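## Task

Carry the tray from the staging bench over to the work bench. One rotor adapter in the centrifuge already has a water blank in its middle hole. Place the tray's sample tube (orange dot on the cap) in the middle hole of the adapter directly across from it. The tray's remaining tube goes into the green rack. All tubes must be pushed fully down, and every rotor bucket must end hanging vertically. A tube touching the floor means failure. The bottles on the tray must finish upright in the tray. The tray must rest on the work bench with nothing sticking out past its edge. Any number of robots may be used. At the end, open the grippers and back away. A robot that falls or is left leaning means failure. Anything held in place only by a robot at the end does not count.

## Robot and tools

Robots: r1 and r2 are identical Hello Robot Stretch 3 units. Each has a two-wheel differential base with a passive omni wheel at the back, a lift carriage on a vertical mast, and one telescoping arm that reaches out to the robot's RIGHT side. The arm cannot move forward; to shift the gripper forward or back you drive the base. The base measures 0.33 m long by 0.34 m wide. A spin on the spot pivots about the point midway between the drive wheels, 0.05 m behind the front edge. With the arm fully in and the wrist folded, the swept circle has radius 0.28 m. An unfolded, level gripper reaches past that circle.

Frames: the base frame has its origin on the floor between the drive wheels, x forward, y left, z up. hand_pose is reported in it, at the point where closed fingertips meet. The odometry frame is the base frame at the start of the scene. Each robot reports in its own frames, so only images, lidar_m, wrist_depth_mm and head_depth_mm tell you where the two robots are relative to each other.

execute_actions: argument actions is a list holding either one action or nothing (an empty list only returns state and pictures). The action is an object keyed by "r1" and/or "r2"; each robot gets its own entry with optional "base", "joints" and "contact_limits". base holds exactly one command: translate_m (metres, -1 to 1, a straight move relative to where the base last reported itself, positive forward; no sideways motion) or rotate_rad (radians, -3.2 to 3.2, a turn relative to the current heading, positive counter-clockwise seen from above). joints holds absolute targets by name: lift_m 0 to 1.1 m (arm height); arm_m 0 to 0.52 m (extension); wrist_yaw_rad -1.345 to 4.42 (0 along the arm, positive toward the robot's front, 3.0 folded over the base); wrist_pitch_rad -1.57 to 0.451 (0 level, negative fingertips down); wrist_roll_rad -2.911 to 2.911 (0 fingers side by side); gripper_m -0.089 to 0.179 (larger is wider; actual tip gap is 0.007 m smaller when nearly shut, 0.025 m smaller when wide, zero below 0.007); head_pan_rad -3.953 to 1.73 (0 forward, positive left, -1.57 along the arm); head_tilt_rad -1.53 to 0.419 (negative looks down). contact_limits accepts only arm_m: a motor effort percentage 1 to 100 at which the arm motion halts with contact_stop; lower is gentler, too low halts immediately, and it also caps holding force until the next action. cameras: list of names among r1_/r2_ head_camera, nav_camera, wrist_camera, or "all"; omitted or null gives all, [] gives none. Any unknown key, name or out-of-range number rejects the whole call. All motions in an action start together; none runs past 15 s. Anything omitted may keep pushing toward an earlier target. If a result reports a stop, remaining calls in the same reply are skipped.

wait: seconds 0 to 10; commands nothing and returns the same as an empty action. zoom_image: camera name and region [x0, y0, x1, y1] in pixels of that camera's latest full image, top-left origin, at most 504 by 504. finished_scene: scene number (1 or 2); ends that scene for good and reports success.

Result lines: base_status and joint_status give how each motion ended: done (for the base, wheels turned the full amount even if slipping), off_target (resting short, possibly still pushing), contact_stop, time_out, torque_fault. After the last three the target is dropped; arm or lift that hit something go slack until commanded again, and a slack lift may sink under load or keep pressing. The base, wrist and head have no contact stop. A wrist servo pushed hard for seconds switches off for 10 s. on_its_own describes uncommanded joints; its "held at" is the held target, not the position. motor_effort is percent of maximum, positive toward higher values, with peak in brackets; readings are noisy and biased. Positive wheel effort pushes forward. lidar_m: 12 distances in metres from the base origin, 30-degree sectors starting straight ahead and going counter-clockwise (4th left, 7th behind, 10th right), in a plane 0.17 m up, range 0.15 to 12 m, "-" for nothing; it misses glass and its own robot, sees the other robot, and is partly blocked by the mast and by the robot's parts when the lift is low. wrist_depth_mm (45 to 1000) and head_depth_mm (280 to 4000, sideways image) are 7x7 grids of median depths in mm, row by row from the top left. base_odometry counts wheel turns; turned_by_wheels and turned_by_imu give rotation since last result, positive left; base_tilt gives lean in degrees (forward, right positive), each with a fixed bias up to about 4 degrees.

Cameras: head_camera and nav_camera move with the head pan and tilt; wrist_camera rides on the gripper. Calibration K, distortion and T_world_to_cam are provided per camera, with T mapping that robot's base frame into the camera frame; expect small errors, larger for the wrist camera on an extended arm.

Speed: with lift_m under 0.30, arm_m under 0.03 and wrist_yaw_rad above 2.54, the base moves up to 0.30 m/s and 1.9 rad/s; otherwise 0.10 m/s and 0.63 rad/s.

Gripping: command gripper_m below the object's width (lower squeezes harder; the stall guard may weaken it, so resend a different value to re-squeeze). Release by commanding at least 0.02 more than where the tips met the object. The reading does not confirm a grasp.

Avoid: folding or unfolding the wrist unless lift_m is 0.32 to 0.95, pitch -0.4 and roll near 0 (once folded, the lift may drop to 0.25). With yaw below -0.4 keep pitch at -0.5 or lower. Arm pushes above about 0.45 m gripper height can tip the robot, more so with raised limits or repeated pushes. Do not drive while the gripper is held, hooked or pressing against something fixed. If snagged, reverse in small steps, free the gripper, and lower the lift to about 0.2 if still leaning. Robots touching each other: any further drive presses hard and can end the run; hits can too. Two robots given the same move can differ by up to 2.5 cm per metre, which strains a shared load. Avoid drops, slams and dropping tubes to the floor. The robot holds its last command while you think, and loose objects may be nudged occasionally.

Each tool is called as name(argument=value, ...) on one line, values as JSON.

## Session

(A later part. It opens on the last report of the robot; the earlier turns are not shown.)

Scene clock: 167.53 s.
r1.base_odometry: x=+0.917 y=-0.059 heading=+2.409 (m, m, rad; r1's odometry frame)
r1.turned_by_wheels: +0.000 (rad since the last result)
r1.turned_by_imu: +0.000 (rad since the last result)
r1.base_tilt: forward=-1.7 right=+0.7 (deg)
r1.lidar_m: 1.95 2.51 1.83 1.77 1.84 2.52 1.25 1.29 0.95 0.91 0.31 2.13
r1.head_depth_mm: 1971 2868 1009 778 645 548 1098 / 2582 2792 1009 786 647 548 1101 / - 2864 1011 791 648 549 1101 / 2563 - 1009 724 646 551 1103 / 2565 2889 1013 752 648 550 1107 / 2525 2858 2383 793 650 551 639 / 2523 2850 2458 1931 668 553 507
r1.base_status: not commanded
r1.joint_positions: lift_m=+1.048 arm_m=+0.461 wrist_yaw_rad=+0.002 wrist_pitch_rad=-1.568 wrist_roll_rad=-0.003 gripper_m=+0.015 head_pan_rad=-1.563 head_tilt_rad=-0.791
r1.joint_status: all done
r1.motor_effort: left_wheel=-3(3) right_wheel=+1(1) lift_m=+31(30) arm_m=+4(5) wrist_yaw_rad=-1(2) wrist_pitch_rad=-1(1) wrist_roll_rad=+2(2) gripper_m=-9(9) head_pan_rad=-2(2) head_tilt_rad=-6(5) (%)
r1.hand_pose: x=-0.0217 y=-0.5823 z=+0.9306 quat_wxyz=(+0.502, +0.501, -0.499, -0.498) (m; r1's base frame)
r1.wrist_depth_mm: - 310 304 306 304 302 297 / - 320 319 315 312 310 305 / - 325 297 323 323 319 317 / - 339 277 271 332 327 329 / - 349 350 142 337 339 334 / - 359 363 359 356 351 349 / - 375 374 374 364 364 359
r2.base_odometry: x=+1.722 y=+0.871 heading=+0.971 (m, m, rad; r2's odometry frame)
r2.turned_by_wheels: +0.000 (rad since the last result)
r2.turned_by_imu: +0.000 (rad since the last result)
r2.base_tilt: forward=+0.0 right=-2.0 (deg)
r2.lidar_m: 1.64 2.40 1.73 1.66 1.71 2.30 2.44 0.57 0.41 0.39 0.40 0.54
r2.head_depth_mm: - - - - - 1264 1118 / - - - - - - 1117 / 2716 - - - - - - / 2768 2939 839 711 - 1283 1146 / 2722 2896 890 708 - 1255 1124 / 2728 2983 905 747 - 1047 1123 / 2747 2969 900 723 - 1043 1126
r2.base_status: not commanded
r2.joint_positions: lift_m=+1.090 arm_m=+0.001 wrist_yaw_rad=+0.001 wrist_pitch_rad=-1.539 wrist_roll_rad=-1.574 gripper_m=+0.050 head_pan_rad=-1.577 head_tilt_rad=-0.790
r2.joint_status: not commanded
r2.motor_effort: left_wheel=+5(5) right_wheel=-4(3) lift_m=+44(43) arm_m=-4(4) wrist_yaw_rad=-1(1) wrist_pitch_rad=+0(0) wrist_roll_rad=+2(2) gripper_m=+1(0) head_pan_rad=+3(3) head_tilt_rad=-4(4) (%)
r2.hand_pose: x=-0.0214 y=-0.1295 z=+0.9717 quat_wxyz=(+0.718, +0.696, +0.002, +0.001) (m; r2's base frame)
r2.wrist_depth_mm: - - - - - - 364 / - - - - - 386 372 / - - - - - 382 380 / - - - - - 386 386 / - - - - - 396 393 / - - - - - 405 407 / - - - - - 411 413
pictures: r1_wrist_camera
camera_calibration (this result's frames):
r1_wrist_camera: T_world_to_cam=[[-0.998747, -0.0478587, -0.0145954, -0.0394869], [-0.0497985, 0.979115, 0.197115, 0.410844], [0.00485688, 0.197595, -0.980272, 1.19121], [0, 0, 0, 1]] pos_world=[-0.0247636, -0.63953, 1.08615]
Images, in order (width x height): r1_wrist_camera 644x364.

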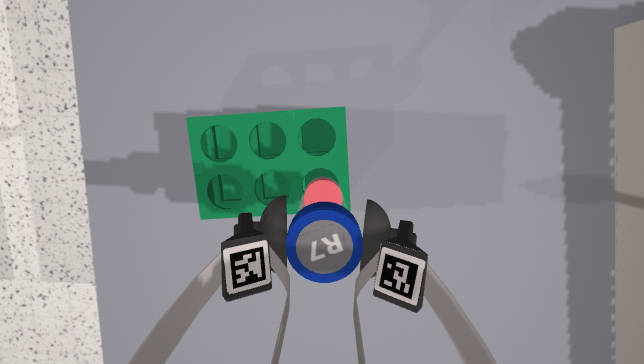

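Aligned.

execute_actions(actions=[{"r1":{"joints":{"lift_m":0.985}}}], cameras=["r1_wrist_camera"])

execute_actions(actions=[{"r1":{"joints":{"gripper_m":0.055}}}], cameras=[])

execute_actions(actions=[{"r1":{"joints":{"lift_m":1.04}}}], cameras=["r1_wrist_camera"])

execute_actions(actions=[{"r1":{"base":{"translate_m":-0.409},"joints":{"lift_m":1.03,"arm_m":0.464}}}], cameras=["r1_wrist_camera"])

Scene clock: 173.03 s.
r1.base_odometry: x=+0.917 y=-0.059 heading=+2.409 (m, m, rad; r1's odometry frame)
r1.turned_by_wheels: +0.000 (rad since the last result)
r1.turned_by_imu: +0.000 (rad since the last result)
r1.base_tilt: forward=-1.6 right=+0.6 (deg)
r1.lidar_m: 1.96 2.50 1.84 1.77 1.83 2.52 1.25 1.29 0.95 0.91 0.31 2.13
r1.head_depth_mm: 2449 - 1003 776 645 548 1096 / 2455 2916 1008 790 645 549 1105 / - 2917 1011 790 647 549 1106 / 2469 2818 973 724 648 550 1104 / 2550 2858 1012 761 649 552 1104 / 2551 2871 2360 795 649 551 641 / 2558 2841 2468 1927 666 551 508
r1.base_status: not commanded
r1.joint_positions: lift_m=+0.985 arm_m=+0.461 wrist_yaw_rad=+0.002 wrist_pitch_rad=-1.568 wrist_roll_rad=-0.003 gripper_m=+0.015 head_pan_rad=-1.563 head_tilt_rad=-0.791
r1.joint_status: all done
r1.motor_effort: left_wheel=-3(3) right_wheel=+1(1) lift_m=+30(32) arm_m=+4(4) wrist_yaw_rad=-2(2) wrist_pitch_rad=-2(1) wrist_roll_rad=+1(2) gripper_m=-9(9) head_pan_rad=-2(2) head_tilt_rad=-7(7) (%)
r1.hand_pose: x=-0.0217 y=-0.5823 z=+0.8676 quat_wxyz=(+0.502, +0.501, -0.499, -0.498) (m; r1's base frame)
r1.wrist_depth_mm: 250 251 247 246 246 242 241 / 258 256 255 253 251 250 246 / 270 260 257 233 258 256 255 / 275 270 211 207 264 265 263 / 287 281 246 142 275 275 272 / 296 290 293 288 281 282 282 / - 303 301 295 293 291 289
r2.base_odometry: x=+1.722 y=+0.871 heading=+0.971 (m, m, rad; r2's odometry frame)
r2.turned_by_wheels: +0.000 (rad since the last result)
r2.turned_by_imu: +0.000 (rad since the last result)
r2.base_tilt: forward=+0.0 right=-2.0 (deg)
r2.lidar_m: 1.63 2.41 1.73 1.65 1.70 2.30 2.43 0.57 0.41 0.39 0.40 0.54
r2.head_depth_mm: - - - - - 1258 1118 / - - - - - - 1108 / 2721 - - - - - - / 2770 2951 842 707 - 1283 1145 / 2731 2876 887 707 - 1251 1121 / 2753 2958 906 746 - 1048 1123 / 2752 2958 904 723 - 1050 1121
r2.base_status: not commanded
r2.joint_positions: lift_m=+1.090 arm_m=+0.001 wrist_yaw_rad=+0.001 wrist_pitch_rad=-1.539 wrist_roll_rad=-1.574 gripper_m=+0.050 head_pan_rad=-1.577 head_tilt_rad=-0.790
r2.joint_status: not commanded
r2.motor_effort: left_wheel=+5(6) right_wheel=-4(3) lift_m=+43(43) arm_m=-4(4) wrist_yaw_rad=-2(1) wrist_pitch_rad=+0(0) wrist_roll_rad=+2(2) gripper_m=+1(0) head_pan_rad=+3(3) head_tilt_rad=-4(4) (%)
r2.hand_pose: x=-0.0214 y=-0.1295 z=+0.9717 quat_wxyz=(+0.718, +0.696, +0.002, +0.001) (m; r2's base frame)
r2.wrist_depth_mm: - - - - - - 361 / - - - - - 386 371 / - - - - - 384 376 / - - - - - 386 392 / - - - - - 396 397 / - - - - - 406 404 / - - - - - 406 420
pictures: r1_wrist_camera
camera_calibration (this result's frames):
r1_wrist_camera: T_world_to_cam=[[-0.998747, -0.047859, -0.0145954, -0.0404066], [-0.0497988, 0.979115, 0.197115, 0.423263], [0.00485683, 0.197595, -0.980272, 1.12946], [0, 0, 0, 1]] pos_world=[-0.0247636, -0.639532, 1.02316]
Images, in order (width x height): r1_wrist_camera 644x364.

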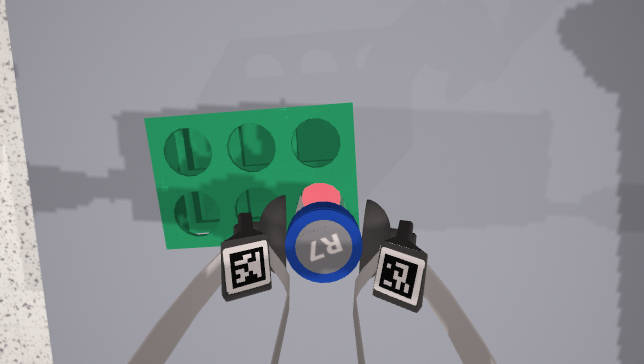

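Scene clock: 173.93 s.
r1.base_odometry: x=+0.917 y=-0.059 heading=+2.409 (m, m, rad; r1's odometry frame)
r1.turned_by_wheels: +0.000 (rad since the last result)
r1.turned_by_imu: +0.000 (rad since the last result)
r1.base_tilt: forward=-1.7 right=+0.7 (deg)
r1.lidar_m: 1.95 2.51 1.84 1.76 1.83 2.52 1.25 1.29 0.94 0.91 0.31 2.14
r1.head_depth_mm: 2463 - 1006 779 645 548 1098 / 2457 2895 1006 786 647 548 1105 / - 2914 1010 787 647 548 1105 / 2515 2835 971 720 647 551 1101 / 2545 2855 1016 761 647 550 1105 / 2569 2867 2385 793 650 551 641 / 2550 2851 2464 1929 669 552 508
r1.base_status: not commanded
r1.joint_positions: lift_m=+0.985 arm_m=+0.461 wrist_yaw_rad=+0.002 wrist_pitch_rad=-1.568 wrist_roll_rad=-0.003 gripper_m=+0.055 head_pan_rad=-1.563 head_tilt_rad=-0.791
r1.joint_status: all done
r1.motor_effort: left_wheel=-3(2) right_wheel=+2(2) lift_m=+31(30) arm_m=+4(4) wrist_yaw_rad=-1(1) wrist_pitch_rad=-2(2) wrist_roll_rad=+1(1) gripper_m=+0(80) head_pan_rad=-3(3) head_tilt_rad=-6(5) (%)
r1.hand_pose: x=-0.0217 y=-0.5823 z=+0.8676 quat_wxyz=(+0.502, +0.501, -0.499, -0.498) (m; r1's base frame)
r1.wrist_depth_mm: 249 247 248 244 244 244 239 / 259 256 254 253 253 249 248 / 266 261 256 234 259 255 256 / 276 270 210 207 265 264 263 / 286 281 245 149 276 273 270 / 296 293 292 286 287 279 280 / - 302 300 296 294 292 290
r2.base_odometry: x=+1.722 y=+0.871 heading=+0.971 (m, m, rad; r2's odometry frame)
r2.turned_by_wheels: +0.000 (rad since the last result)
r2.turned_by_imu: +0.000 (rad since the last result)
r2.base_tilt: forward=+0.0 right=-2.0 (deg)
r2.lidar_m: 1.63 2.41 1.73 1.65 1.71 2.30 2.44 0.57 0.41 0.39 0.40 0.54
r2.head_depth_mm: - - - - - 1263 1113 / - - - - - - 1108 / 2730 - - - - - - / 2735 2941 838 710 - 1285 1145 / 2733 2852 887 707 - 1261 1128 / 2757 2959 906 746 - 1046 1119 / 2746 2954 901 724 - 1043 1116
r2.base_status: not commanded
r2.joint_positions: lift_m=+1.090 arm_m=+0.001 wrist_yaw_rad=+0.001 wrist_pitch_rad=-1.539 wrist_roll_rad=-1.574 gripper_m=+0.050 head_pan_rad=-1.577 head_tilt_rad=-0.790
r2.joint_status: not commanded
r2.motor_effort: left_wheel=+5(5) right_wheel=-4(4) lift_m=+44(43) arm_m=-4(4) wrist_yaw_rad=-1(1) wrist_pitch_rad=+0(0) wrist_roll_rad=+1(1) gripper_m=+0(1) head_pan_rad=+3(3) head_tilt_rad=-3(3) (%)
r2.hand_pose: x=-0.0214 y=-0.1295 z=+0.9717 quat_wxyz=(+0.718, +0.696, +0.002, +0.001) (m; r2's base frame)
r2.wrist_depth_mm: - - - - - - 365 / - - - - - 385 370 / - - - - - 384 379 / - - - - - 385 385 / - - - - - 399 400 / - - - - - 407 400 / - - - - - 412 413
pictures: none
No camera images: the call's "cameras" was empty. Leave "cameras" out to get every camera's image.

Scene clock: 175.27 s.
r1.base_odometry: x=+0.917 y=-0.059 heading=+2.409 (m, m, rad; r1's odometry frame)
r1.turned_by_wheels: +0.000 (rad since the last result)
r1.turned_by_imu: +0.000 (rad since the last result)
r1.base_tilt: forward=-1.7 right=+0.6 (deg)
r1.lidar_m: 1.96 2.50 1.83 1.77 1.84 2.52 1.25 1.29 0.95 0.91 0.31 2.14
r1.head_depth_mm: - 2912 1004 779 646 548 1096 / 2608 2848 1010 786 649 548 1102 / - 2894 1011 789 647 549 1101 / 2569 - 1014 723 647 550 1101 / 2542 2864 1015 760 650 551 1106 / 2539 2849 2373 792 650 552 643 / 2566 2853 2484 1919 668 552 508
r1.base_status: not commanded
r1.joint_positions: lift_m=+1.040 arm_m=+0.461 wrist_yaw_rad=+0.002 wrist_pitch_rad=-1.568 wrist_roll_rad=-0.003 gripper_m=+0.055 head_pan_rad=-1.563 head_tilt_rad=-0.791
r1.joint_status: all done
r1.motor_effort: left_wheel=-3(3) right_wheel=+2(1) lift_m=+38(41) arm_m=+4(4) wrist_yaw_rad=-1(2) wrist_pitch_rad=-2(1) wrist_roll_rad=+2(2) gripper_m=+0(0) head_pan_rad=-2(3) head_tilt_rad=-6(6) (%)
r1.hand_pose: x=-0.0217 y=-0.5823 z=+0.9222 quat_wxyz=(+0.502, +0.501, -0.499, -0.498) (m; r1's base frame)
r1.wrist_depth_mm: - 300 300 299 295 294 289 / - 312 308 307 304 303 299 / - 317 287 312 313 310 306 / - 329 266 262 324 318 319 / - 336 336 333 329 332 333 / - 352 356 349 348 342 337 / - 363 361 358 358 355 346
r2.base_odometry: x=+1.722 y=+0.871 heading=+0.971 (m, m, rad; r2's odometry frame)
r2.turned_by_wheels: +0.000 (rad since the last result)
r2.turned_by_imu: +0.000 (rad since the last result)
r2.base_tilt: forward=-0.1 right=-2.0 (deg)
r2.lidar_m: 1.63 2.41 1.73 1.66 1.71 2.30 2.44 0.57 0.41 0.39 0.40 0.54
r2.head_depth_mm: - - - - - 1257 1115 / - - - - - - 1111 / 2752 - - - - - - / 2722 2969 840 711 - 1279 1143 / 2726 2920 886 709 - 1254 1120 / 2731 2992 906 746 - 1049 1124 / 2750 2969 904 724 - 1046 1120
r2.base_status: not commanded
r2.joint_positions: lift_m=+1.090 arm_m=+0.001 wrist_yaw_rad=+0.001 wrist_pitch_rad=-1.539 wrist_roll_rad=-1.574 gripper_m=+0.050 head_pan_rad=-1.577 head_tilt_rad=-0.790
r2.joint_status: not commanded
r2.motor_effort: left_wheel=+5(5) right_wheel=-4(4) lift_m=+43(43) arm_m=-4(4) wrist_yaw_rad=-1(1) wrist_pitch_rad=+0(0) wrist_roll_rad=+2(1) gripper_m=+1(1) head_pan_rad=+3(3) head_tilt_rad=-2(3) (%)
r2.hand_pose: x=-0.0214 y=-0.1295 z=+0.9717 quat_wxyz=(+0.718, +0.696, +0.002, +0.001) (m; r2's base frame)
r2.wrist_depth_mm: - - - - - - 362 / - - - - - 382 373 / - - - - - 388 379 / - - - - - 386 384 / - - - - - 390 397 / - - - - - 403 405 / - - - - - 415 418
pictures: r1_wrist_camera
camera_calibration (this result's frames):
r1_wrist_camera: T_world_to_cam=[[-0.998747, -0.0478585, -0.0145954, -0.0396085], [-0.0497983, 0.979115, 0.197115, 0.412488], [0.00485691, 0.197595, -0.980272, 1.18305], [0, 0, 0, 1]] pos_world=[-0.0247636, -0.639533, 1.07782]
Images, in order (width x height): r1_wrist_camera 644x364.

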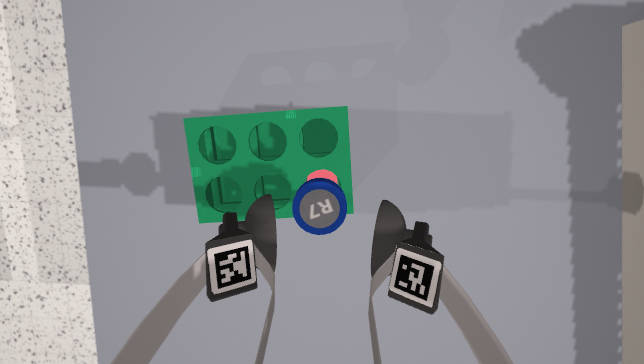

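Scene clock: 180.33 s.
r1.base_odometry: x=+1.222 y=-0.332 heading=+2.409 (m, m, rad; r1's odometry frame)
r1.turned_by_wheels: +0.000 (rad since the last result)
r1.turned_by_imu: +0.000 (rad since the last result)
r1.base_tilt: forward=-1.7 right=+0.7 (deg)
r1.lidar_m: 2.36 2.50 1.83 1.77 1.84 2.52 1.03 0.85 0.94 0.91 0.95 0.63
r1.head_depth_mm: - 2926 1003 553 601 548 1099 / 2600 2873 1007 729 601 548 1100 / - 2837 1009 725 645 548 1101 / 2444 - 1010 720 647 550 1105 / 2543 2873 761 764 648 551 1104 / 2553 2869 1019 792 649 552 1110 / 2537 2830 1021 795 649 553 509
r1.base_status: done
r1.joint_positions: lift_m=+1.030 arm_m=+0.464 wrist_yaw_rad=+0.002 wrist_pitch_rad=-1.568 wrist_roll_rad=-0.003 gripper_m=+0.055 head_pan_rad=-1.563 head_tilt_rad=-0.791
r1.joint_status: all done
r1.motor_effort: left_wheel=-2(6) right_wheel=+1(2) lift_m=+30(31) arm_m=+5(5) wrist_yaw_rad=-2(1) wrist_pitch_rad=-2(1) wrist_roll_rad=+2(2) gripper_m=+0(0) head_pan_rad=-3(2) head_tilt_rad=-6(5) (%)
r1.hand_pose: x=-0.0217 y=-0.5853 z=+0.9126 quat_wxyz=(+0.502, +0.501, -0.499, -0.498) (m; r1's base frame)
r1.wrist_depth_mm: 294 154 203 286 284 279 280 / 304 234 273 297 292 288 288 / 315 307 305 302 300 271 297 / 323 319 286 252 253 251 305 / 331 328 263 261 271 286 313 / 343 344 335 332 334 320 325 / 355 354 340 343 340 254 337
r2.base_odometry: x=+1.722 y=+0.871 heading=+0.971 (m, m, rad; r2's odometry frame)
r2.turned_by_wheels: +0.000 (rad since the last result)
r2.turned_by_imu: +0.000 (rad since the last result)
r2.base_tilt: forward=-0.1 right=-1.9 (deg)
r2.lidar_m: 1.63 2.41 1.73 1.66 1.71 2.29 2.43 0.57 0.41 0.39 0.40 0.54
r2.head_depth_mm: - - - - - 1260 1114 / - - - - - - 1114 / 598 - - - - - - / 2610 2895 840 708 - 1284 1150 / 2749 2871 890 710 - 1256 1123 / 2744 2974 905 746 - 1046 1121 / 2773 2967 902 723 - 1043 1120
r2.base_status: not commanded
r2.joint_positions: lift_m=+1.090 arm_m=+0.001 wrist_yaw_rad=+0.001 wrist_pitch_rad=-1.539 wrist_roll_rad=-1.574 gripper_m=+0.050 head_pan_rad=-1.577 head_tilt_rad=-0.790
r2.joint_status: not commanded
r2.motor_effort: left_wheel=+5(5) right_wheel=-4(4) lift_m=+43(43) arm_m=-4(4) wrist_yaw_rad=-1(1) wrist_pitch_rad=+0(0) wrist_roll_rad=+2(2) gripper_m=+1(1) head_pan_rad=+3(4) head_tilt_rad=-4(4) (%)
r2.hand_pose: x=-0.0214 y=-0.1295 z=+0.9717 quat_wxyz=(+0.718, +0.696, +0.002, +0.001) (m; r2's base frame)
r2.wrist_depth_mm: - - - - - - 362 / - - - - - 386 370 / - - - - - 384 381 / - - - - - 387 389 / - - - - - 396 393 / - - - - - 406 400 / - - - - - 414 415
pictures: r1_wrist_camera
camera_calibration (this result's frames):
r1_wrist_camera: T_world_to_cam=[[-0.998747, -0.0478587, -0.0145954, -0.039893], [-0.0497985, 0.979115, 0.197115, 0.417327], [0.00485688, 0.197595, -0.980272, 1.17417], [0, 0, 0, 1]] pos_world=[-0.0247636, -0.642531, 1.06817]
Images, in order (width x height): r1_wrist_camera 644x364.

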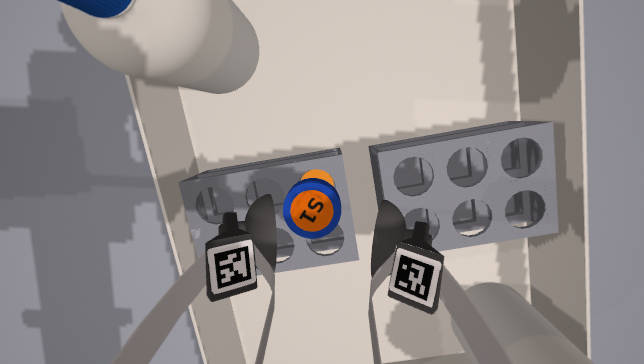

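execute_actions(actions=[{"r1":{"base":{"translate_m":0.006},"joints":{"lift_m":0.984,"arm_m":0.466}}}], cameras=[])

execute_actions(actions=[{"r1":{"joints":{"gripper_m":0.015}}}], cameras=[])

execute_actions(actions=[{"r1":{"joints":{"lift_m":1.1}}}], cameras=[])

execute_actions(actions=[{"r1":{"base":{"translate_m":-0.7},"joints":{"head_pan_rad":-2.2}}}], cameras=["r1_wrist_camera","r1_nav_camera"])

Scene clock: 186.50 s.
r1.base_odometry: x=+1.217 y=-0.328 heading=+2.409 (m, m, rad; r1's odometry frame)
r1.turned_by_wheels: +0.000 (rad since the last result)
r1.turned_by_imu: -0.001 (rad since the last result)
r1.base_tilt: forward=-1.5 right=+0.6 (deg)
r1.lidar_m: 2.34 2.50 1.83 1.77 1.84 2.52 1.03 0.86 0.95 0.91 0.95 0.62
r1.head_depth_mm: 2498 - 985 555 599 549 1095 / 2456 2902 1005 732 601 548 1104 / - 2908 1014 726 644 549 1105 / 1873 2801 876 712 644 552 1104 / 2560 2883 752 767 646 551 1107 / 2571 2864 1011 794 649 552 1101 / 2535 2906 1014 795 652 553 507
r1.base_status: done
r1.joint_positions: lift_m=+0.984 arm_m=+0.466 wrist_yaw_rad=+0.002 wrist_pitch_rad=-1.568 wrist_roll_rad=-0.003 gripper_m=+0.055 head_pan_rad=-1.563 head_tilt_rad=-0.791
r1.joint_status: all done
r1.motor_effort: left_wheel=-3(4) right_wheel=+1(5) lift_m=+30(32) arm_m=+4(5) wrist_yaw_rad=-1(2) wrist_pitch_rad=-2(2) wrist_roll_rad=+2(2) gripper_m=-1(1) head_pan_rad=-3(2) head_tilt_rad=-7(7) (%)
r1.hand_pose: x=-0.0217 y=-0.5873 z=+0.8666 quat_wxyz=(+0.502, +0.501, -0.499, -0.498) (m; r1's base frame)
r1.wrist_depth_mm: 112 118 183 242 242 239 205 / 257 173 246 249 248 245 211 / 262 228 259 255 254 251 198 / 274 231 241 206 234 202 202 / 282 222 243 146 238 207 207 / 288 287 221 218 282 278 233 / 301 299 292 292 289 256 237
r2.base_odometry: x=+1.722 y=+0.871 heading=+0.971 (m, m, rad; r2's odometry frame)
r2.turned_by_wheels: +0.000 (rad since the last result)
r2.turned_by_imu: +0.000 (rad since the last result)
r2.base_tilt: forward=-0.1 right=-2.1 (deg)
r2.lidar_m: 1.63 2.41 1.73 1.65 1.70 2.29 2.44 0.57 0.41 0.39 0.40 0.54
r2.head_depth_mm: - - - - - 1258 1115 / - - - - - - 1106 / 624 - - - - - - / 1271 1436 834 710 - 1288 1150 / 2729 2909 887 707 - 1253 1115 / 2739 2977 905 745 - 1045 1122 / 2730 2975 905 725 - 1046 1114
r2.base_status: not commanded
r2.joint_positions: lift_m=+1.090 arm_m=+0.001 wrist_yaw_rad=+0.001 wrist_pitch_rad=-1.539 wrist_roll_rad=-1.574 gripper_m=+0.050 head_pan_rad=-1.577 head_tilt_rad=-0.790
r2.joint_status: not commanded
r2.motor_effort: left_wheel=+5(4) right_wheel=-4(3) lift_m=+43(43) arm_m=-4(4) wrist_yaw_rad=-1(1) wrist_pitch_rad=+0(0) wrist_roll_rad=+2(2) gripper_m=+1(1) head_pan_rad=+3(3) head_tilt_rad=-3(3) (%)
r2.hand_pose: x=-0.0214 y=-0.1295 z=+0.9717 quat_wxyz=(+0.718, +0.696, +0.002, +0.001) (m; r2's base frame)
r2.wrist_depth_mm: - - - - - - 360 / - - - - - 381 368 / - - - - - 381 375 / - - - - - 386 387 / - - - - - 397 399 / - - - - - 400 405 / - - - - - 414 419
pictures: none
No camera images: the call's "cameras" was empty. Leave "cameras" out to get every camera's image.

Scene clock: 187.40 s.
r1.base_odometry: x=+1.217 y=-0.328 heading=+2.409 (m, m, rad; r1's odometry frame)
r1.turned_by_wheels: +0.000 (rad since the last result)
r1.turned_by_imu: +0.000 (rad since the last result)
r1.base_tilt: forward=-1.8 right=+0.6 (deg)
r1.lidar_m: 2.36 2.50 1.83 1.77 1.83 2.52 1.04 0.86 0.94 0.91 0.95 0.62
r1.head_depth_mm: 2499 - 989 555 598 548 1102 / 2447 2905 1004 727 601 548 1100 / - 2923 1012 735 645 548 1100 / 1858 2774 968 721 646 551 1101 / 2554 2888 751 766 645 551 1104 / 2544 2868 1014 792 650 551 1104 / 2536 2879 1021 793 652 553 507
r1.base_status: not commanded
r1.joint_positions: lift_m=+0.984 arm_m=+0.466 wrist_yaw_rad=+0.002 wrist_pitch_rad=-1.568 wrist_roll_rad=-0.003 gripper_m=+0.015 head_pan_rad=-1.563 head_tilt_rad=-0.791
r1.joint_status: all done
r1.motor_effort: left_wheel=-3(3) right_wheel=+2(1) lift_m=+30(30) arm_m=+4(4) wrist_yaw_rad=-1(1) wrist_pitch_rad=-1(1) wrist_roll_rad=+2(2) gripper_m=-10(89) head_pan_rad=-3(2) head_tilt_rad=-6(7) (%)
r1.hand_pose: x=-0.0217 y=-0.5873 z=+0.8666 quat_wxyz=(+0.502, +0.501, -0.499, -0.498) (m; r1's base frame)
r1.wrist_depth_mm: 112 118 183 241 240 239 205 / 255 174 248 250 247 247 212 / 263 231 261 257 253 251 199 / 272 232 251 213 234 202 200 / 285 223 240 142 215 207 207 / 292 289 220 218 278 277 233 / 304 297 290 293 294 260 237
r2.base_odometry: x=+1.722 y=+0.871 heading=+0.971 (m, m, rad; r2's odometry frame)
r2.turned_by_wheels: +0.000 (rad since the last result)
r2.turned_by_imu: +0.000 (rad since the last result)
r2.base_tilt: forward=+0.0 right=-2.0 (deg)
r2.lidar_m: 1.63 2.40 1.73 1.65 1.71 2.30 2.43 0.57 0.41 0.39 0.40 0.54
r2.head_depth_mm: - - - - - 1255 1114 / - - - - - - 1117 / 624 - - - - - - / 1281 1411 834 710 - 1282 1147 / 2755 2896 891 707 - 1262 1121 / 2723 2935 908 746 - 1049 1122 / 2745 2982 903 723 - 1039 1119
r2.base_status: not commanded
r2.joint_positions: lift_m=+1.090 arm_m=+0.001 wrist_yaw_rad=+0.001 wrist_pitch_rad=-1.539 wrist_roll_rad=-1.574 gripper_m=+0.050 head_pan_rad=-1.577 head_tilt_rad=-0.790
r2.joint_status: not commanded
r2.motor_effort: left_wheel=+5(5) right_wheel=-3(3) lift_m=+44(43) arm_m=-4(4) wrist_yaw_rad=-1(1) wrist_pitch_rad=+0(0) wrist_roll_rad=+2(2) gripper_m=+1(1) head_pan_rad=+3(3) head_tilt_rad=-4(4) (%)
r2.hand_pose: x=-0.0214 y=-0.1295 z=+0.9717 quat_wxyz=(+0.718, +0.696, +0.002, +0.001) (m; r2's base frame)
r2.wrist_depth_mm: - - - - - - 363 / - - - - - 382 376 / - - - - - 382 375 / - - - - - 383 384 / - - - - - 395 393 / - - - - - 402 405 / - - - - - 407 414
pictures: none
No camera images: the call's "cameras" was empty. Leave "cameras" out to get every camera's image.

Scene clock: 189.27 s.
r1.base_odometry: x=+1.217 y=-0.328 heading=+2.409 (m, m, rad; r1's odometry frame)
r1.turned_by_wheels: +0.000 (rad since the last result)
r1.turned_by_imu: +0.000 (rad since the last result)
r1.base_tilt: forward=-1.7 right=+0.5 (deg)
r1.lidar_m: 2.35 2.51 1.84 1.77 1.84 2.52 1.04 0.86 0.94 0.91 0.95 0.62
r1.head_depth_mm: 2547 2875 1002 555 599 547 1099 / 2548 2899 1007 731 602 548 1101 / 2553 2893 899 740 644 550 1098 / - 2867 854 721 645 551 1103 / 2569 2824 750 765 647 552 1106 / 2537 2845 1014 794 648 552 1102 / 2542 2844 1015 793 651 552 508
r1.base_status: not commanded
r1.joint_positions: lift_m=+1.099 arm_m=+0.466 wrist_yaw_rad=+0.002 wrist_pitch_rad=-1.568 wrist_roll_rad=-0.003 gripper_m=+0.015 head_pan_rad=-1.563 head_tilt_rad=-0.791
r1.joint_status: all done
r1.motor_effort: left_wheel=-3(3) right_wheel=+1(1) lift_m=+39(41) arm_m=+4(5) wrist_yaw_rad=-1(1) wrist_pitch_rad=-1(1) wrist_roll_rad=+2(1) gripper_m=-9(8) head_pan_rad=-2(2) head_tilt_rad=-6(6) (%)
r1.hand_pose: x=-0.0217 y=-0.5873 z=+0.9815 quat_wxyz=(+0.502, +0.501, -0.499, -0.498) (m; r1's base frame)
r1.wrist_depth_mm: 359 358 220 353 350 348 347 / 369 371 251 362 356 353 359 / 387 384 375 368 366 332 370 / 404 388 340 321 347 321 379 / 410 402 403 142 389 384 391 / 416 419 413 409 408 339 400 / 435 436 428 416 379 265 418
r2.base_odometry: x=+1.722 y=+0.871 heading=+0.971 (m, m, rad; r2's odometry frame)
r2.turned_by_wheels: +0.000 (rad since the last result)
r2.turned_by_imu: +0.000 (rad since the last result)
r2.base_tilt: forward=-0.1 right=-2.0 (deg)
r2.lidar_m: 1.63 2.40 1.73 1.66 1.71 2.29 2.43 0.57 0.41 0.39 0.40 0.54
r2.head_depth_mm: - - - - - 1262 1109 / - - - - - - 1109 / 2733 - - - - - - / 2586 1442 839 708 - 1287 1145 / 2728 2893 893 707 - 1262 1124 / 2721 2951 907 748 - 1045 1123 / 2766 2984 902 723 - 1045 1121
r2.base_status: not commanded
r2.joint_positions: lift_m=+1.090 arm_m=+0.001 wrist_yaw_rad=+0.001 wrist_pitch_rad=-1.539 wrist_roll_rad=-1.574 gripper_m=+0.050 head_pan_rad=-1.577 head_tilt_rad=-0.790
r2.joint_status: not commanded
r2.motor_effort: left_wheel=+5(5) right_wheel=-4(4) lift_m=+43(43) arm_m=-4(4) wrist_yaw_rad=-1(1) wrist_pitch_rad=+0(0) wrist_roll_rad=+2(2) gripper_m=+1(1) head_pan_rad=+3(4) head_tilt_rad=-4(3) (%)
r2.hand_pose: x=-0.0214 y=-0.1295 z=+0.9717 quat_wxyz=(+0.718, +0.696, +0.002, +0.001) (m; r2's base frame)
r2.wrist_depth_mm: - - - - - - 364 / - - - - - 382 371 / - - - - - 380 380 / - - - - - 387 387 / - - - - - 396 397 / - - - - - 405 405 / - - - - - 411 414
pictures: none
No camera images: the call's "cameras" was empty. Leave "cameras" out to get every camera's image.

Scene clock: 197.67 s.
r1.base_odometry: x=+1.737 y=-0.796 heading=+2.409 (m, m, rad; r1's odometry frame)
r1.turned_by_wheels: +0.000 (rad since the last result)
r1.turned_by_imu: -0.001 (rad since the last result)
r1.base_tilt: forward=-1.7 right=+0.6 (deg)
r1.lidar_m: 1.29 2.51 1.83 1.77 1.84 2.28 0.89 0.39 0.29 0.91 0.95 1.29
r1.head_depth_mm: 2272 2452 1001 721 741 974 1161 / 1054 1145 1032 719 737 795 1100 / 965 1083 1007 770 849 803 988 / 901 991 966 892 914 825 1123 / 826 914 968 1040 956 550 693 / 795 936 2360 1802 649 552 497 / 2671 2900 2474 793 650 551 479
r1.base_status: done
r1.joint_positions: lift_m=+1.099 arm_m=+0.466 wrist_yaw_rad=+0.002 wrist_pitch_rad=-1.568 wrist_roll_rad=-0.003 gripper_m=+0.015 head_pan_rad=-2.193 head_tilt_rad=-0.791
r1.joint_status: all done
r1.motor_effort: left_wheel=-2(6) right_wheel=+1(2) lift_m=+39(39) arm_m=+4(4) wrist_yaw_rad=-2(1) wrist_pitch_rad=-2(2) wrist_roll_rad=+1(1) gripper_m=-9(10) head_pan_rad=-4(30) head_tilt_rad=-6(6) (%)
r1.hand_pose: x=-0.0217 y=-0.5873 z=+0.9815 quat_wxyz=(+0.502, +0.501, -0.499, -0.498) (m; r1's base frame)
r1.wrist_depth_mm: 362 358 359 357 350 549 515 / 372 368 368 367 366 563 504 / 385 378 379 377 372 584 499 / 394 391 386 381 381 594 499 / 407 405 406 143 395 620 488 / 427 422 417 412 410 632 485 / 435 438 436 430 422 665 486
r2.base_odometry: x=+1.722 y=+0.871 heading=+0.971 (m, m, rad; r2's odometry frame)
r2.turned_by_wheels: +0.000 (rad since the last result)
r2.turned_by_imu: +0.000 (rad since the last result)
r2.base_tilt: forward=-0.1 right=-2.0 (deg)
r2.lidar_m: 1.64 2.41 1.73 1.66 1.71 2.30 2.44 0.57 0.40 0.39 0.40 0.54
r2.head_depth_mm: - - - - - 1262 1115 / - - - - - - 1113 / 2756 - - - - - - / 2721 2949 843 709 - 1287 1145 / 2726 2888 887 708 - 1257 1124 / 2743 2997 906 748 - 1048 1119 / 2733 2952 900 723 - 1046 1119
r2.base_status: not commanded
r2.joint_positions: lift_m=+1.090 arm_m=+0.001 wrist_yaw_rad=+0.001 wrist_pitch_rad=-1.539 wrist_roll_rad=-1.574 gripper_m=+0.050 head_pan_rad=-1.577 head_tilt_rad=-0.790
r2.joint_status: not commanded
r2.motor_effort: left_wheel=+5(5) right_wheel=-4(3) lift_m=+43(43) arm_m=-4(4) wrist_yaw_rad=-1(2) wrist_pitch_rad=+0(0) wrist_roll_rad=+2(2) gripper_m=+1(0) head_pan_rad=+3(3) head_tilt_rad=-4(3) (%)
r2.hand_pose: x=-0.0214 y=-0.1295 z=+0.9717 quat_wxyz=(+0.718, +0.696, +0.002, +0.001) (m; r2's base frame)
r2.wrist_depth_mm: - - - - - - 366 / - - - - - 386 367 / - - - - - 384 380 / - - - - - 387 383 / - - - - - 396 392 / - - - - - 404 410 / - - - - - 414 421
pictures: r1_nav_camera (sideways: a quarter turn counterclockwise sets it upright), r1_wrist_camera
camera_calibration (this result's frames):
r1_nav_camera: T_world_to_cam=[[-0.379191, -0.580936, 0.720228, -0.898476], [-0.84347, 0.537067, -0.0108774, 0.0665555], [-0.380491, -0.611615, -0.693652, 0.856657], [0, 0, 0, 1]] pos_world=[0.0413946, -0.0337576, 1.24205]
r1_wrist_camera: T_world_to_cam=[[-0.998747, -0.0478586, -0.0145954, -0.0389827], [-0.0497984, 0.979115, 0.197115, 0.405701], [0.0048569, 0.197595, -0.980272, 1.24214], [0, 0, 0, 1]] pos_world=[-0.0247636, -0.644533, 1.13709]
Images, in order (width x height): r1_nav_camera 672x504, r1_wrist_camera 644x364.

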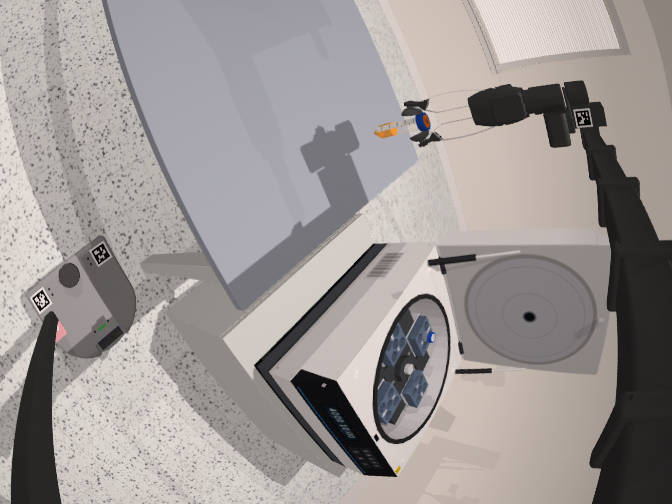

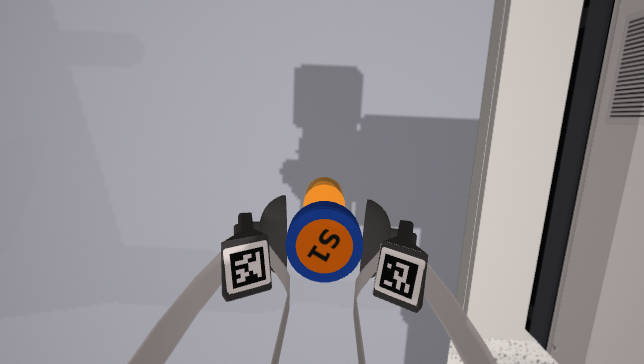

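Blank is in the far adapter; target is the near one.

execute_actions(actions=[{"r1":{"base":{"translate_m":-0.6},"joints":{"arm_m":0.33}}}], cameras=["r1_wrist_camera"])

Scene clock: 206.77 s.
r1.base_odometry: x=+2.183 y=-1.198 heading=+2.409 (m, m, rad; r1's odometry frame)
r1.turned_by_wheels: +0.000 (rad since the last result)
r1.turned_by_imu: -0.001 (rad since the last result)
r1.base_tilt: forward=-1.7 right=+0.4 (deg)
r1.lidar_m: 1.89 2.51 1.83 1.77 1.84 1.67 1.61 0.32 0.24 0.23 0.24 0.32
r1.head_depth_mm: 1662 1799 1964 1908 1574 1308 1163 / 1840 2007 2189 1916 1535 788 1123 / 2047 2258 2342 1915 615 665 837 / 2337 2570 2436 724 592 583 683 / 2622 2944 2475 778 676 539 608 / 2807 3067 895 792 657 515 528 / 720 791 863 819 665 500 487
r1.base_status: done
r1.joint_positions: lift_m=+1.099 arm_m=+0.330 wrist_yaw_rad=+0.002 wrist_pitch_rad=-1.568 wrist_roll_rad=-0.003 gripper_m=+0.015 head_pan_rad=-2.193 head_tilt_rad=-0.791
r1.joint_status: all done
r1.motor_effort: left_wheel=-2(7) right_wheel=+1(2) lift_m=+39(39) arm_m=-4(5) wrist_yaw_rad=-1(1) wrist_pitch_rad=-1(1) wrist_roll_rad=+2(2) gripper_m=-10(9) head_pan_rad=-3(3) head_tilt_rad=-6(7) (%)
r1.hand_pose: x=-0.0217 y=-0.4520 z=+0.9815 quat_wxyz=(+0.502, +0.501, -0.499, -0.498) (m; r1's base frame)
r1.wrist_depth_mm: - 319 383 374 369 361 349 / - 328 387 378 363 361 349 / - 336 403 393 391 391 351 / - 705 380 398 380 404 337 / 605 685 355 142 425 387 341 / - - 371 364 367 357 352 / - - - - - - -
r2.base_odometry: x=+1.722 y=+0.871 heading=+0.971 (m, m, rad; r2's odometry frame)
r2.turned_by_wheels: +0.000 (rad since the last result)
r2.turned_by_imu: +0.000 (rad since the last result)
r2.base_tilt: forward=+0.0 right=-2.1 (deg)
r2.lidar_m: 1.64 2.41 1.73 1.65 1.71 2.29 2.44 0.57 0.41 0.39 0.40 0.54
r2.head_depth_mm: - - - - - 1247 1116 / - - - - - - 1111 / 2720 - - - - - - / 2735 2989 840 710 - 1285 1148 / 2739 2892 891 709 - 1253 1122 / 2762 2930 903 746 - 1050 1128 / 2753 2953 903 726 - 1043 1118
r2.base_status: not commanded
r2.joint_positions: lift_m=+1.090 arm_m=+0.001 wrist_yaw_rad=+0.001 wrist_pitch_rad=-1.539 wrist_roll_rad=-1.574 gripper_m=+0.050 head_pan_rad=-1.577 head_tilt_rad=-0.790
r2.joint_status: not commanded
r2.motor_effort: left_wheel=+5(5) right_wheel=-3(3) lift_m=+43(43) arm_m=-4(4) wrist_yaw_rad=-1(1) wrist_pitch_rad=+0(0) wrist_roll_rad=+2(2) gripper_m=+1(1) head_pan_rad=+3(3) head_tilt_rad=-2(4) (%)
r2.hand_pose: x=-0.0214 y=-0.1295 z=+0.9717 quat_wxyz=(+0.718, +0.696, +0.002, +0.001) (m; r2's base frame)
r2.wrist_depth_mm: - - - - - - 362 / - - - - - 382 371 / - - - - - 382 382 / - - - - - 385 384 / - - - - - 399 394 / - - - - - 403 403 / - - - - - 409 412
pictures: r1_wrist_camera
camera_calibration (this result's frames):
r1_wrist_camera: T_world_to_cam=[[-0.998748, -0.0478528, -0.0145954, -0.0325041], [-0.0497927, 0.979115, 0.197115, 0.27321], [0.00485806, 0.197595, -0.980272, 1.2154], [0, 0, 0, 1]] pos_world=[-0.024764, -0.509216, 1.13709]
Images, in order (width x height): r1_wrist_camera 644x364.

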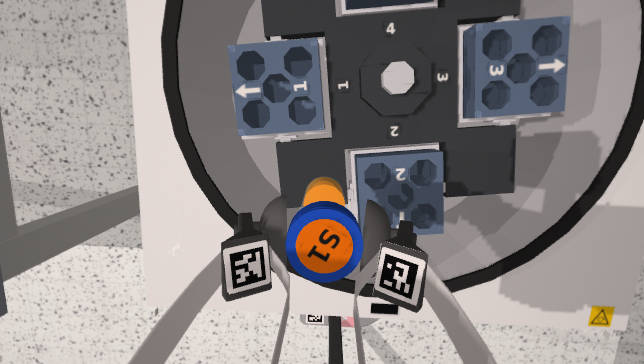

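execute_actions(actions=[{"r1":{"base":{"translate_m":-0.092},"joints":{"arm_m":0.293,"lift_m":1.03}}}], cameras=["r1_wrist_camera"])

execute_actions(actions=[{"r1":{"joints":{"lift_m":0.998}}}], cameras=["r1_wrist_camera"])

Scene clock: 212.90 s.
r1.base_odometry: x=+2.252 y=-1.259 heading=+2.408 (m, m, rad; r1's odometry frame)
r1.turned_by_wheels: +0.000 (rad since the last result)
r1.turned_by_imu: -0.001 (rad since the last result)
r1.base_tilt: forward=-1.6 right=+0.6 (deg)
r1.lidar_m: 1.98 2.50 1.84 1.77 1.84 1.57 1.51 0.32 0.24 0.23 0.24 0.32
r1.head_depth_mm: 1539 - - - 1491 1333 1159 / 1701 - - - 1551 1307 1145 / 1898 - - 1786 1569 737 836 / 2026 - - 1811 593 583 682 / 2390 - 2300 1897 595 540 607 / 2682 - 2297 768 654 515 528 / - 2908 859 790 673 504 486
r1.base_status: done
r1.joint_positions: lift_m=+1.030 arm_m=+0.293 wrist_yaw_rad=+0.002 wrist_pitch_rad=-1.568 wrist_roll_rad=-0.003 gripper_m=+0.015 head_pan_rad=-2.193 head_tilt_rad=-0.791
r1.joint_status: all done
r1.motor_effort: left_wheel=-3(6) right_wheel=+1(2) lift_m=+30(32) arm_m=-4(5) wrist_yaw_rad=-2(1) wrist_pitch_rad=-2(1) wrist_roll_rad=+2(2) gripper_m=-9(9) head_pan_rad=-2(3) head_tilt_rad=-5(6) (%)
r1.hand_pose: x=-0.0217 y=-0.4150 z=+0.9126 quat_wxyz=(+0.502, +0.501, -0.499, -0.498) (m; r1's base frame)
r1.wrist_depth_mm: 289 288 297 285 300 297 247 / 282 297 315 314 314 325 249 / 269 354 326 321 324 341 255 / 272 320 334 304 385 289 266 / 280 284 336 142 314 273 273 / 292 290 291 283 284 283 284 / - - - - - - -
r2.base_odometry: x=+1.722 y=+0.871 heading=+0.971 (m, m, rad; r2's odometry frame)
r2.turned_by_wheels: +0.000 (rad since the last result)
r2.turned_by_imu: +0.000 (rad since the last result)
r2.base_tilt: forward=+0.0 right=-2.0 (deg)
r2.lidar_m: 1.64 2.41 1.72 1.65 1.71 2.29 2.43 0.57 0.40 0.39 0.40 0.54
r2.head_depth_mm: - - - - - 1255 1111 / - - - - - - 1110 / 2696 - - - - - - / 2740 2948 840 710 - 1285 1145 / 2735 2894 891 708 - 1254 1119 / 2755 2930 908 746 - 1047 1125 / 2727 2971 904 724 - 1047 1121
r2.base_status: not commanded
r2.joint_positions: lift_m=+1.090 arm_m=+0.001 wrist_yaw_rad=+0.001 wrist_pitch_rad=-1.539 wrist_roll_rad=-1.574 gripper_m=+0.050 head_pan_rad=-1.577 head_tilt_rad=-0.790
r2.joint_status: not commanded
r2.motor_effort: left_wheel=+5(5) right_wheel=-4(4) lift_m=+43(43) arm_m=-4(4) wrist_yaw_rad=-1(2) wrist_pitch_rad=+0(0) wrist_roll_rad=+1(2) gripper_m=+1(1) head_pan_rad=+3(3) head_tilt_rad=-3(5) (%)
r2.hand_pose: x=-0.0214 y=-0.1295 z=+0.9717 quat_wxyz=(+0.718, +0.696, +0.002, +0.001) (m; r2's base frame)
r2.wrist_depth_mm: - - - - - - 364 / - - - - - 384 369 / - - - - - 382 378 / - - - - - 384 385 / - - - - - 398 397 / - - - - - 405 410 / - - - - - 408 424
pictures: r1_wrist_camera
camera_calibration (this result's frames):
r1_wrist_camera: T_world_to_cam=[[-0.998748, -0.0478529, -0.0145954, -0.0317395], [-0.0497928, 0.979115, 0.197115, 0.250567], [0.00485804, 0.197595, -0.980272, 1.14051], [0, 0, 0, 1]] pos_world=[-0.0247639, -0.472211, 1.06815]
Images, in order (width x height): r1_wrist_camera 644x364.

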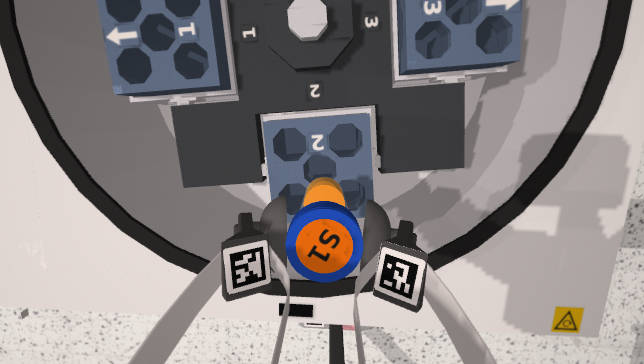

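Scene clock: 214.00 s.
r1.base_odometry: x=+2.252 y=-1.259 heading=+2.408 (m, m, rad; r1's odometry frame)
r1.turned_by_wheels: +0.000 (rad since the last result)
r1.turned_by_imu: +0.000 (rad since the last result)
r1.base_tilt: forward=-1.7 right=+0.7 (deg)
r1.lidar_m: 1.97 2.51 1.84 1.77 1.84 1.57 1.51 0.32 0.24 0.23 0.24 0.32
r1.head_depth_mm: 1563 1704 1802 - - - 1160 / 1720 1894 - - - 1268 1141 / 1915 2107 - - 1460 736 834 / 2150 2336 - - 577 586 683 / 2462 2717 - 703 594 539 607 / 2748 - - 749 653 515 528 / 2629 - 861 787 673 504 487
r1.base_status: not commanded
r1.joint_positions: lift_m=+0.998 arm_m=+0.293 wrist_yaw_rad=+0.002 wrist_pitch_rad=-1.568 wrist_roll_rad=-0.003 gripper_m=+0.015 head_pan_rad=-2.193 head_tilt_rad=-0.791
r1.joint_status: all done
r1.motor_effort: left_wheel=-3(3) right_wheel=+2(1) lift_m=+30(30) arm_m=-4(4) wrist_yaw_rad=-2(1) wrist_pitch_rad=-2(1) wrist_roll_rad=+1(1) gripper_m=-8(10) head_pan_rad=-2(3) head_tilt_rad=-7(7) (%)
r1.hand_pose: x=-0.0217 y=-0.4150 z=+0.8805 quat_wxyz=(+0.502, +0.501, -0.499, -0.498) (m; r1's base frame)
r1.wrist_depth_mm: 274 256 275 257 270 247 245 / 278 269 286 282 284 302 238 / 265 332 295 291 288 310 228 / 244 307 302 272 343 286 230 / 248 264 334 142 317 242 239 / 258 255 253 251 248 246 244 / - - 260 260 258 255 254
r2.base_odometry: x=+1.722 y=+0.871 heading=+0.971 (m, m, rad; r2's odometry frame)
r2.turned_by_wheels: +0.000 (rad since the last result)
r2.turned_by_imu: +0.000 (rad since the last result)
r2.base_tilt: forward=+0.0 right=-2.0 (deg)
r2.lidar_m: 1.63 2.41 1.73 1.65 1.70 2.29 2.44 0.57 0.41 0.39 0.40 0.54
r2.head_depth_mm: - - - - - 1259 1113 / - - - - - - 1112 / 2720 - - - - - - / 2715 2920 837 709 - 1283 1145 / 2762 2852 891 708 - 1262 1127 / 2720 2944 905 745 - 1051 1122 / 2763 2942 903 726 - 1046 1126
r2.base_status: not commanded
r2.joint_positions: lift_m=+1.090 arm_m=+0.001 wrist_yaw_rad=+0.001 wrist_pitch_rad=-1.539 wrist_roll_rad=-1.574 gripper_m=+0.050 head_pan_rad=-1.577 head_tilt_rad=-0.790
r2.joint_status: not commanded
r2.motor_effort: left_wheel=+5(5) right_wheel=-3(4) lift_m=+43(43) arm_m=-4(4) wrist_yaw_rad=-1(1) wrist_pitch_rad=+0(0) wrist_roll_rad=+1(1) gripper_m=+1(1) head_pan_rad=+3(3) head_tilt_rad=-3(3) (%)
r2.hand_pose: x=-0.0214 y=-0.1295 z=+0.9717 quat_wxyz=(+0.718, +0.696, +0.002, +0.001) (m; r2's base frame)
r2.wrist_depth_mm: - - - - - - 364 / - - - - - 384 375 / - - - - - 388 378 / - - - - - 393 388 / - - - - - 398 396 / - - - - - 406 405 / - - - - - 414 410
pictures: r1_wrist_camera
camera_calibration (this result's frames):
r1_wrist_camera: T_world_to_cam=[[-0.998748, -0.0478524, -0.0145954, -0.0322064], [-0.0497924, 0.979115, 0.197115, 0.256875], [0.00485813, 0.197595, -0.980272, 1.10913], [0, 0, 0, 1]] pos_world=[-0.024764, -0.47221, 1.03614]
Images, in order (width x height): r1_wrist_camera 644x364.

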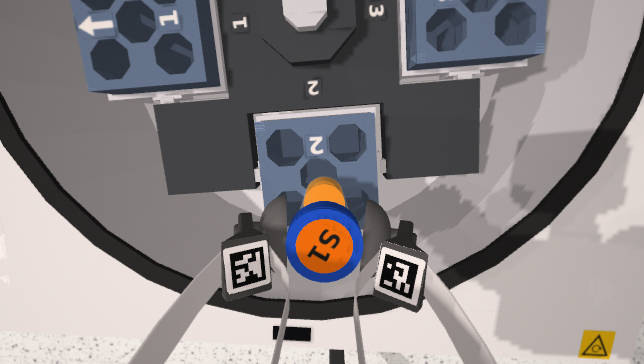

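execute_actions(actions=[{"r1":{"base":{"translate_m":0.003},"joints":{"arm_m":0.299}}}], cameras=["r1_wrist_camera"])

execute_actions(actions=[{"r1":{"joints":{"lift_m":0.95}}}], cameras=["r1_wrist_camera"])

Scene clock: 217.63 s.
r1.base_odometry: x=+2.249 y=-1.257 heading=+2.408 (m, m, rad; r1's odometry frame)
r1.turned_by_wheels: +0.000 (rad since the last result)
r1.turned_by_imu: -0.001 (rad since the last result)
r1.base_tilt: forward=-1.6 right=+0.6 (deg)
r1.lidar_m: 1.98 2.51 1.84 1.77 1.84 1.57 1.52 0.32 0.24 0.23 0.24 0.32
r1.head_depth_mm: 1569 1711 1795 - - - 1162 / 1721 1879 - - - 1256 1143 / 1921 2127 - - 1166 738 837 / 2140 2358 - - 578 583 682 / 2463 2715 - 701 594 539 607 / 2764 - - 750 670 515 527 / 2646 - 856 784 672 506 486
r1.base_status: done
r1.joint_positions: lift_m=+0.998 arm_m=+0.299 wrist_yaw_rad=+0.002 wrist_pitch_rad=-1.568 wrist_roll_rad=-0.003 gripper_m=+0.015 head_pan_rad=-2.193 head_tilt_rad=-0.791
r1.joint_status: all done
r1.motor_effort: left_wheel=-2(5) right_wheel=+2(5) lift_m=+30(31) arm_m=+5(4) wrist_yaw_rad=-1(1) wrist_pitch_rad=-1(1) wrist_roll_rad=+1(1) gripper_m=-10(9) head_pan_rad=-3(3) head_tilt_rad=-7(5) (%)
r1.hand_pose: x=-0.0217 y=-0.4203 z=+0.8805 quat_wxyz=(+0.502, +0.501, -0.499, -0.498) (m; r1's base frame)
r1.wrist_depth_mm: 273 255 273 257 270 248 249 / 278 263 282 281 282 289 245 / 267 335 293 288 289 302 228 / 246 305 301 273 297 293 230 / 248 268 347 142 328 249 238 / 256 254 251 259 254 247 247 / - 266 261 261 258 255 253
r2.base_odometry: x=+1.722 y=+0.871 heading=+0.971 (m, m, rad; r2's odometry frame)
r2.turned_by_wheels: +0.000 (rad since the last result)
r2.turned_by_imu: +0.000 (rad since the last result)
r2.base_tilt: forward=-0.2 right=-1.9 (deg)
r2.lidar_m: 1.64 2.41 1.73 1.66 1.70 2.29 2.43 0.57 0.41 0.39 0.40 0.54
r2.head_depth_mm: - - - - - 1260 1117 / - - - - - - 1116 / 2677 - - - - - - / 2721 2949 842 708 - 1283 1147 / 2715 2865 887 707 - 1255 1122 / 2764 3013 902 746 - 1047 1118 / 2748 2950 902 722 - 1047 1119
r2.base_status: not commanded
r2.joint_positions: lift_m=+1.090 arm_m=+0.001 wrist_yaw_rad=+0.001 wrist_pitch_rad=-1.539 wrist_roll_rad=-1.574 gripper_m=+0.050 head_pan_rad=-1.577 head_tilt_rad=-0.790
r2.joint_status: not commanded
r2.motor_effort: left_wheel=+5(5) right_wheel=-3(4) lift_m=+43(43) arm_m=-4(4) wrist_yaw_rad=-1(1) wrist_pitch_rad=+0(0) wrist_roll_rad=+2(2) gripper_m=+1(1) head_pan_rad=+3(3) head_tilt_rad=-4(5) (%)
r2.hand_pose: x=-0.0214 y=-0.1295 z=+0.9717 quat_wxyz=(+0.718, +0.696, +0.002, +0.001) (m; r2's base frame)
r2.wrist_depth_mm: - - - - - - 363 / - - - - - 386 370 / - - - - - 381 378 / - - - - - 385 387 / - - - - - 400 397 / - - - - - 404 407 / - - - - - 409 415
pictures: r1_wrist_camera
camera_calibration (this result's frames):
r1_wrist_camera: T_world_to_cam=[[-0.998748, -0.0478528, -0.0145954, -0.0324612], [-0.0497927, 0.979115, 0.197115, 0.262084], [0.00485806, 0.197595, -0.980272, 1.11018], [0, 0, 0, 1]] pos_world=[-0.024764, -0.47753, 1.03614]
Images, in order (width x height): r1_wrist_camera 644x364.

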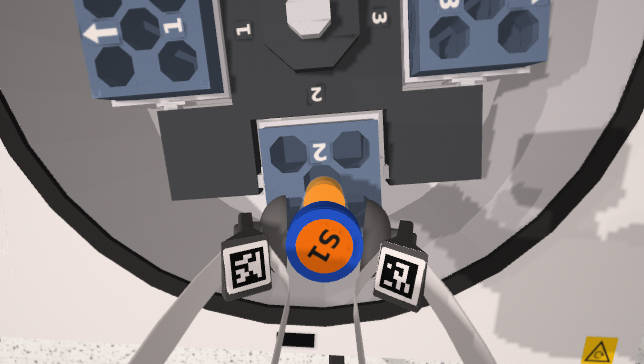

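Scene clock: 218.90 s.
r1.base_odometry: x=+2.249 y=-1.257 heading=+2.408 (m, m, rad; r1's odometry frame)
r1.turned_by_wheels: +0.000 (rad since the last result)
r1.turned_by_imu: +0.000 (rad since the last result)
r1.base_tilt: forward=-1.9 right=+0.6 (deg)
r1.lidar_m: 1.97 2.51 1.84 1.77 1.84 1.58 1.52 0.32 0.23 0.23 0.24 0.32
r1.head_depth_mm: 1574 1704 1849 1907 - - - / 1714 1890 2117 2038 - - 1123 / 1906 2118 2278 2041 - 698 837 / 2124 2414 2521 - - 589 682 / 2459 2816 2607 - 579 539 609 / 2752 3063 - 775 670 516 528 / 2638 2888 - 779 672 506 486
r1.base_status: not commanded
r1.joint_positions: lift_m=+0.950 arm_m=+0.299 wrist_yaw_rad=+0.002 wrist_pitch_rad=-1.568 wrist_roll_rad=-0.003 gripper_m=+0.015 head_pan_rad=-2.193 head_tilt_rad=-0.791
r1.joint_status: all done
r1.motor_effort: left_wheel=-2(3) right_wheel=+2(1) lift_m=+30(30) arm_m=+4(4) wrist_yaw_rad=-1(1) wrist_pitch_rad=-2(2) wrist_roll_rad=+2(1) gripper_m=-8(9) head_pan_rad=-3(3) head_tilt_rad=-6(7) (%)
r1.hand_pose: x=-0.0217 y=-0.4203 z=+0.8326 quat_wxyz=(+0.502, +0.501, -0.499, -0.498) (m; r1's base frame)
r1.wrist_depth_mm: 207 209 229 211 225 204 217 / 225 214 236 235 236 235 243 / 265 248 246 240 241 242 228 / 243 258 252 226 248 252 208 / 214 259 335 142 321 246 188 / 202 223 252 259 248 206 194 / 210 209 210 217 205 201 201
r2.base_odometry: x=+1.722 y=+0.871 heading=+0.971 (m, m, rad; r2's odometry frame)
r2.turned_by_wheels: +0.000 (rad since the last result)
r2.turned_by_imu: +0.000 (rad since the last result)
r2.base_tilt: forward=+0.0 right=-2.0 (deg)
r2.lidar_m: 1.64 2.41 1.73 1.65 1.71 2.30 2.44 0.57 0.41 0.39 0.40 0.54
r2.head_depth_mm: - - - - - 1261 1117 / - - - - - - 1111 / 2715 - - - - - - / 2747 2978 843 709 - 1284 1150 / 2741 2878 887 705 - 1254 1125 / 2724 2961 906 746 - 1048 1119 / 2720 2967 903 724 - 1043 1118
r2.base_status: not commanded
r2.joint_positions: lift_m=+1.090 arm_m=+0.001 wrist_yaw_rad=+0.001 wrist_pitch_rad=-1.539 wrist_roll_rad=-1.574 gripper_m=+0.050 head_pan_rad=-1.577 head_tilt_rad=-0.790
r2.joint_status: not commanded
r2.motor_effort: left_wheel=+5(5) right_wheel=-3(3) lift_m=+43(43) arm_m=-4(4) wrist_yaw_rad=-1(2) wrist_pitch_rad=+0(0) wrist_roll_rad=+2(2) gripper_m=+1(1) head_pan_rad=+3(3) head_tilt_rad=-4(4) (%)
r2.hand_pose: x=-0.0214 y=-0.1295 z=+0.9717 quat_wxyz=(+0.718, +0.696, +0.002, +0.001) (m; r2's base frame)
r2.wrist_depth_mm: - - - - - - 363 / - - - - - 386 369 / - - - - - 386 378 / - - - - - 386 387 / - - - - - 395 393 / - - - - - 402 405 / - - - - - 414 417
pictures: r1_wrist_camera
camera_calibration (this result's frames):
r1_wrist_camera: T_world_to_cam=[[-0.998748, -0.0478528, -0.0145954, -0.0331618], [-0.0497928, 0.979115, 0.197115, 0.271548], [0.00485805, 0.197595, -0.980272, 1.06314], [0, 0, 0, 1]] pos_world=[-0.0247639, -0.477535, 0.988159]
Images, in order (width x height): r1_wrist_camera 644x364.

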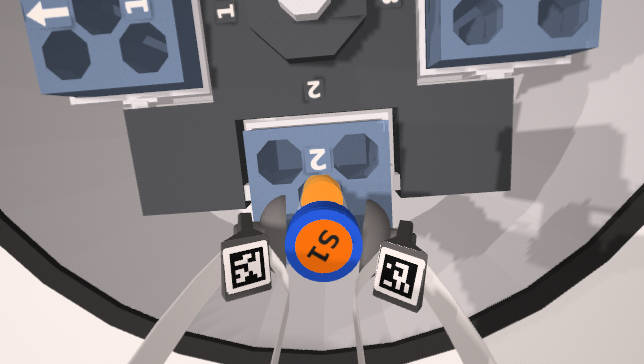

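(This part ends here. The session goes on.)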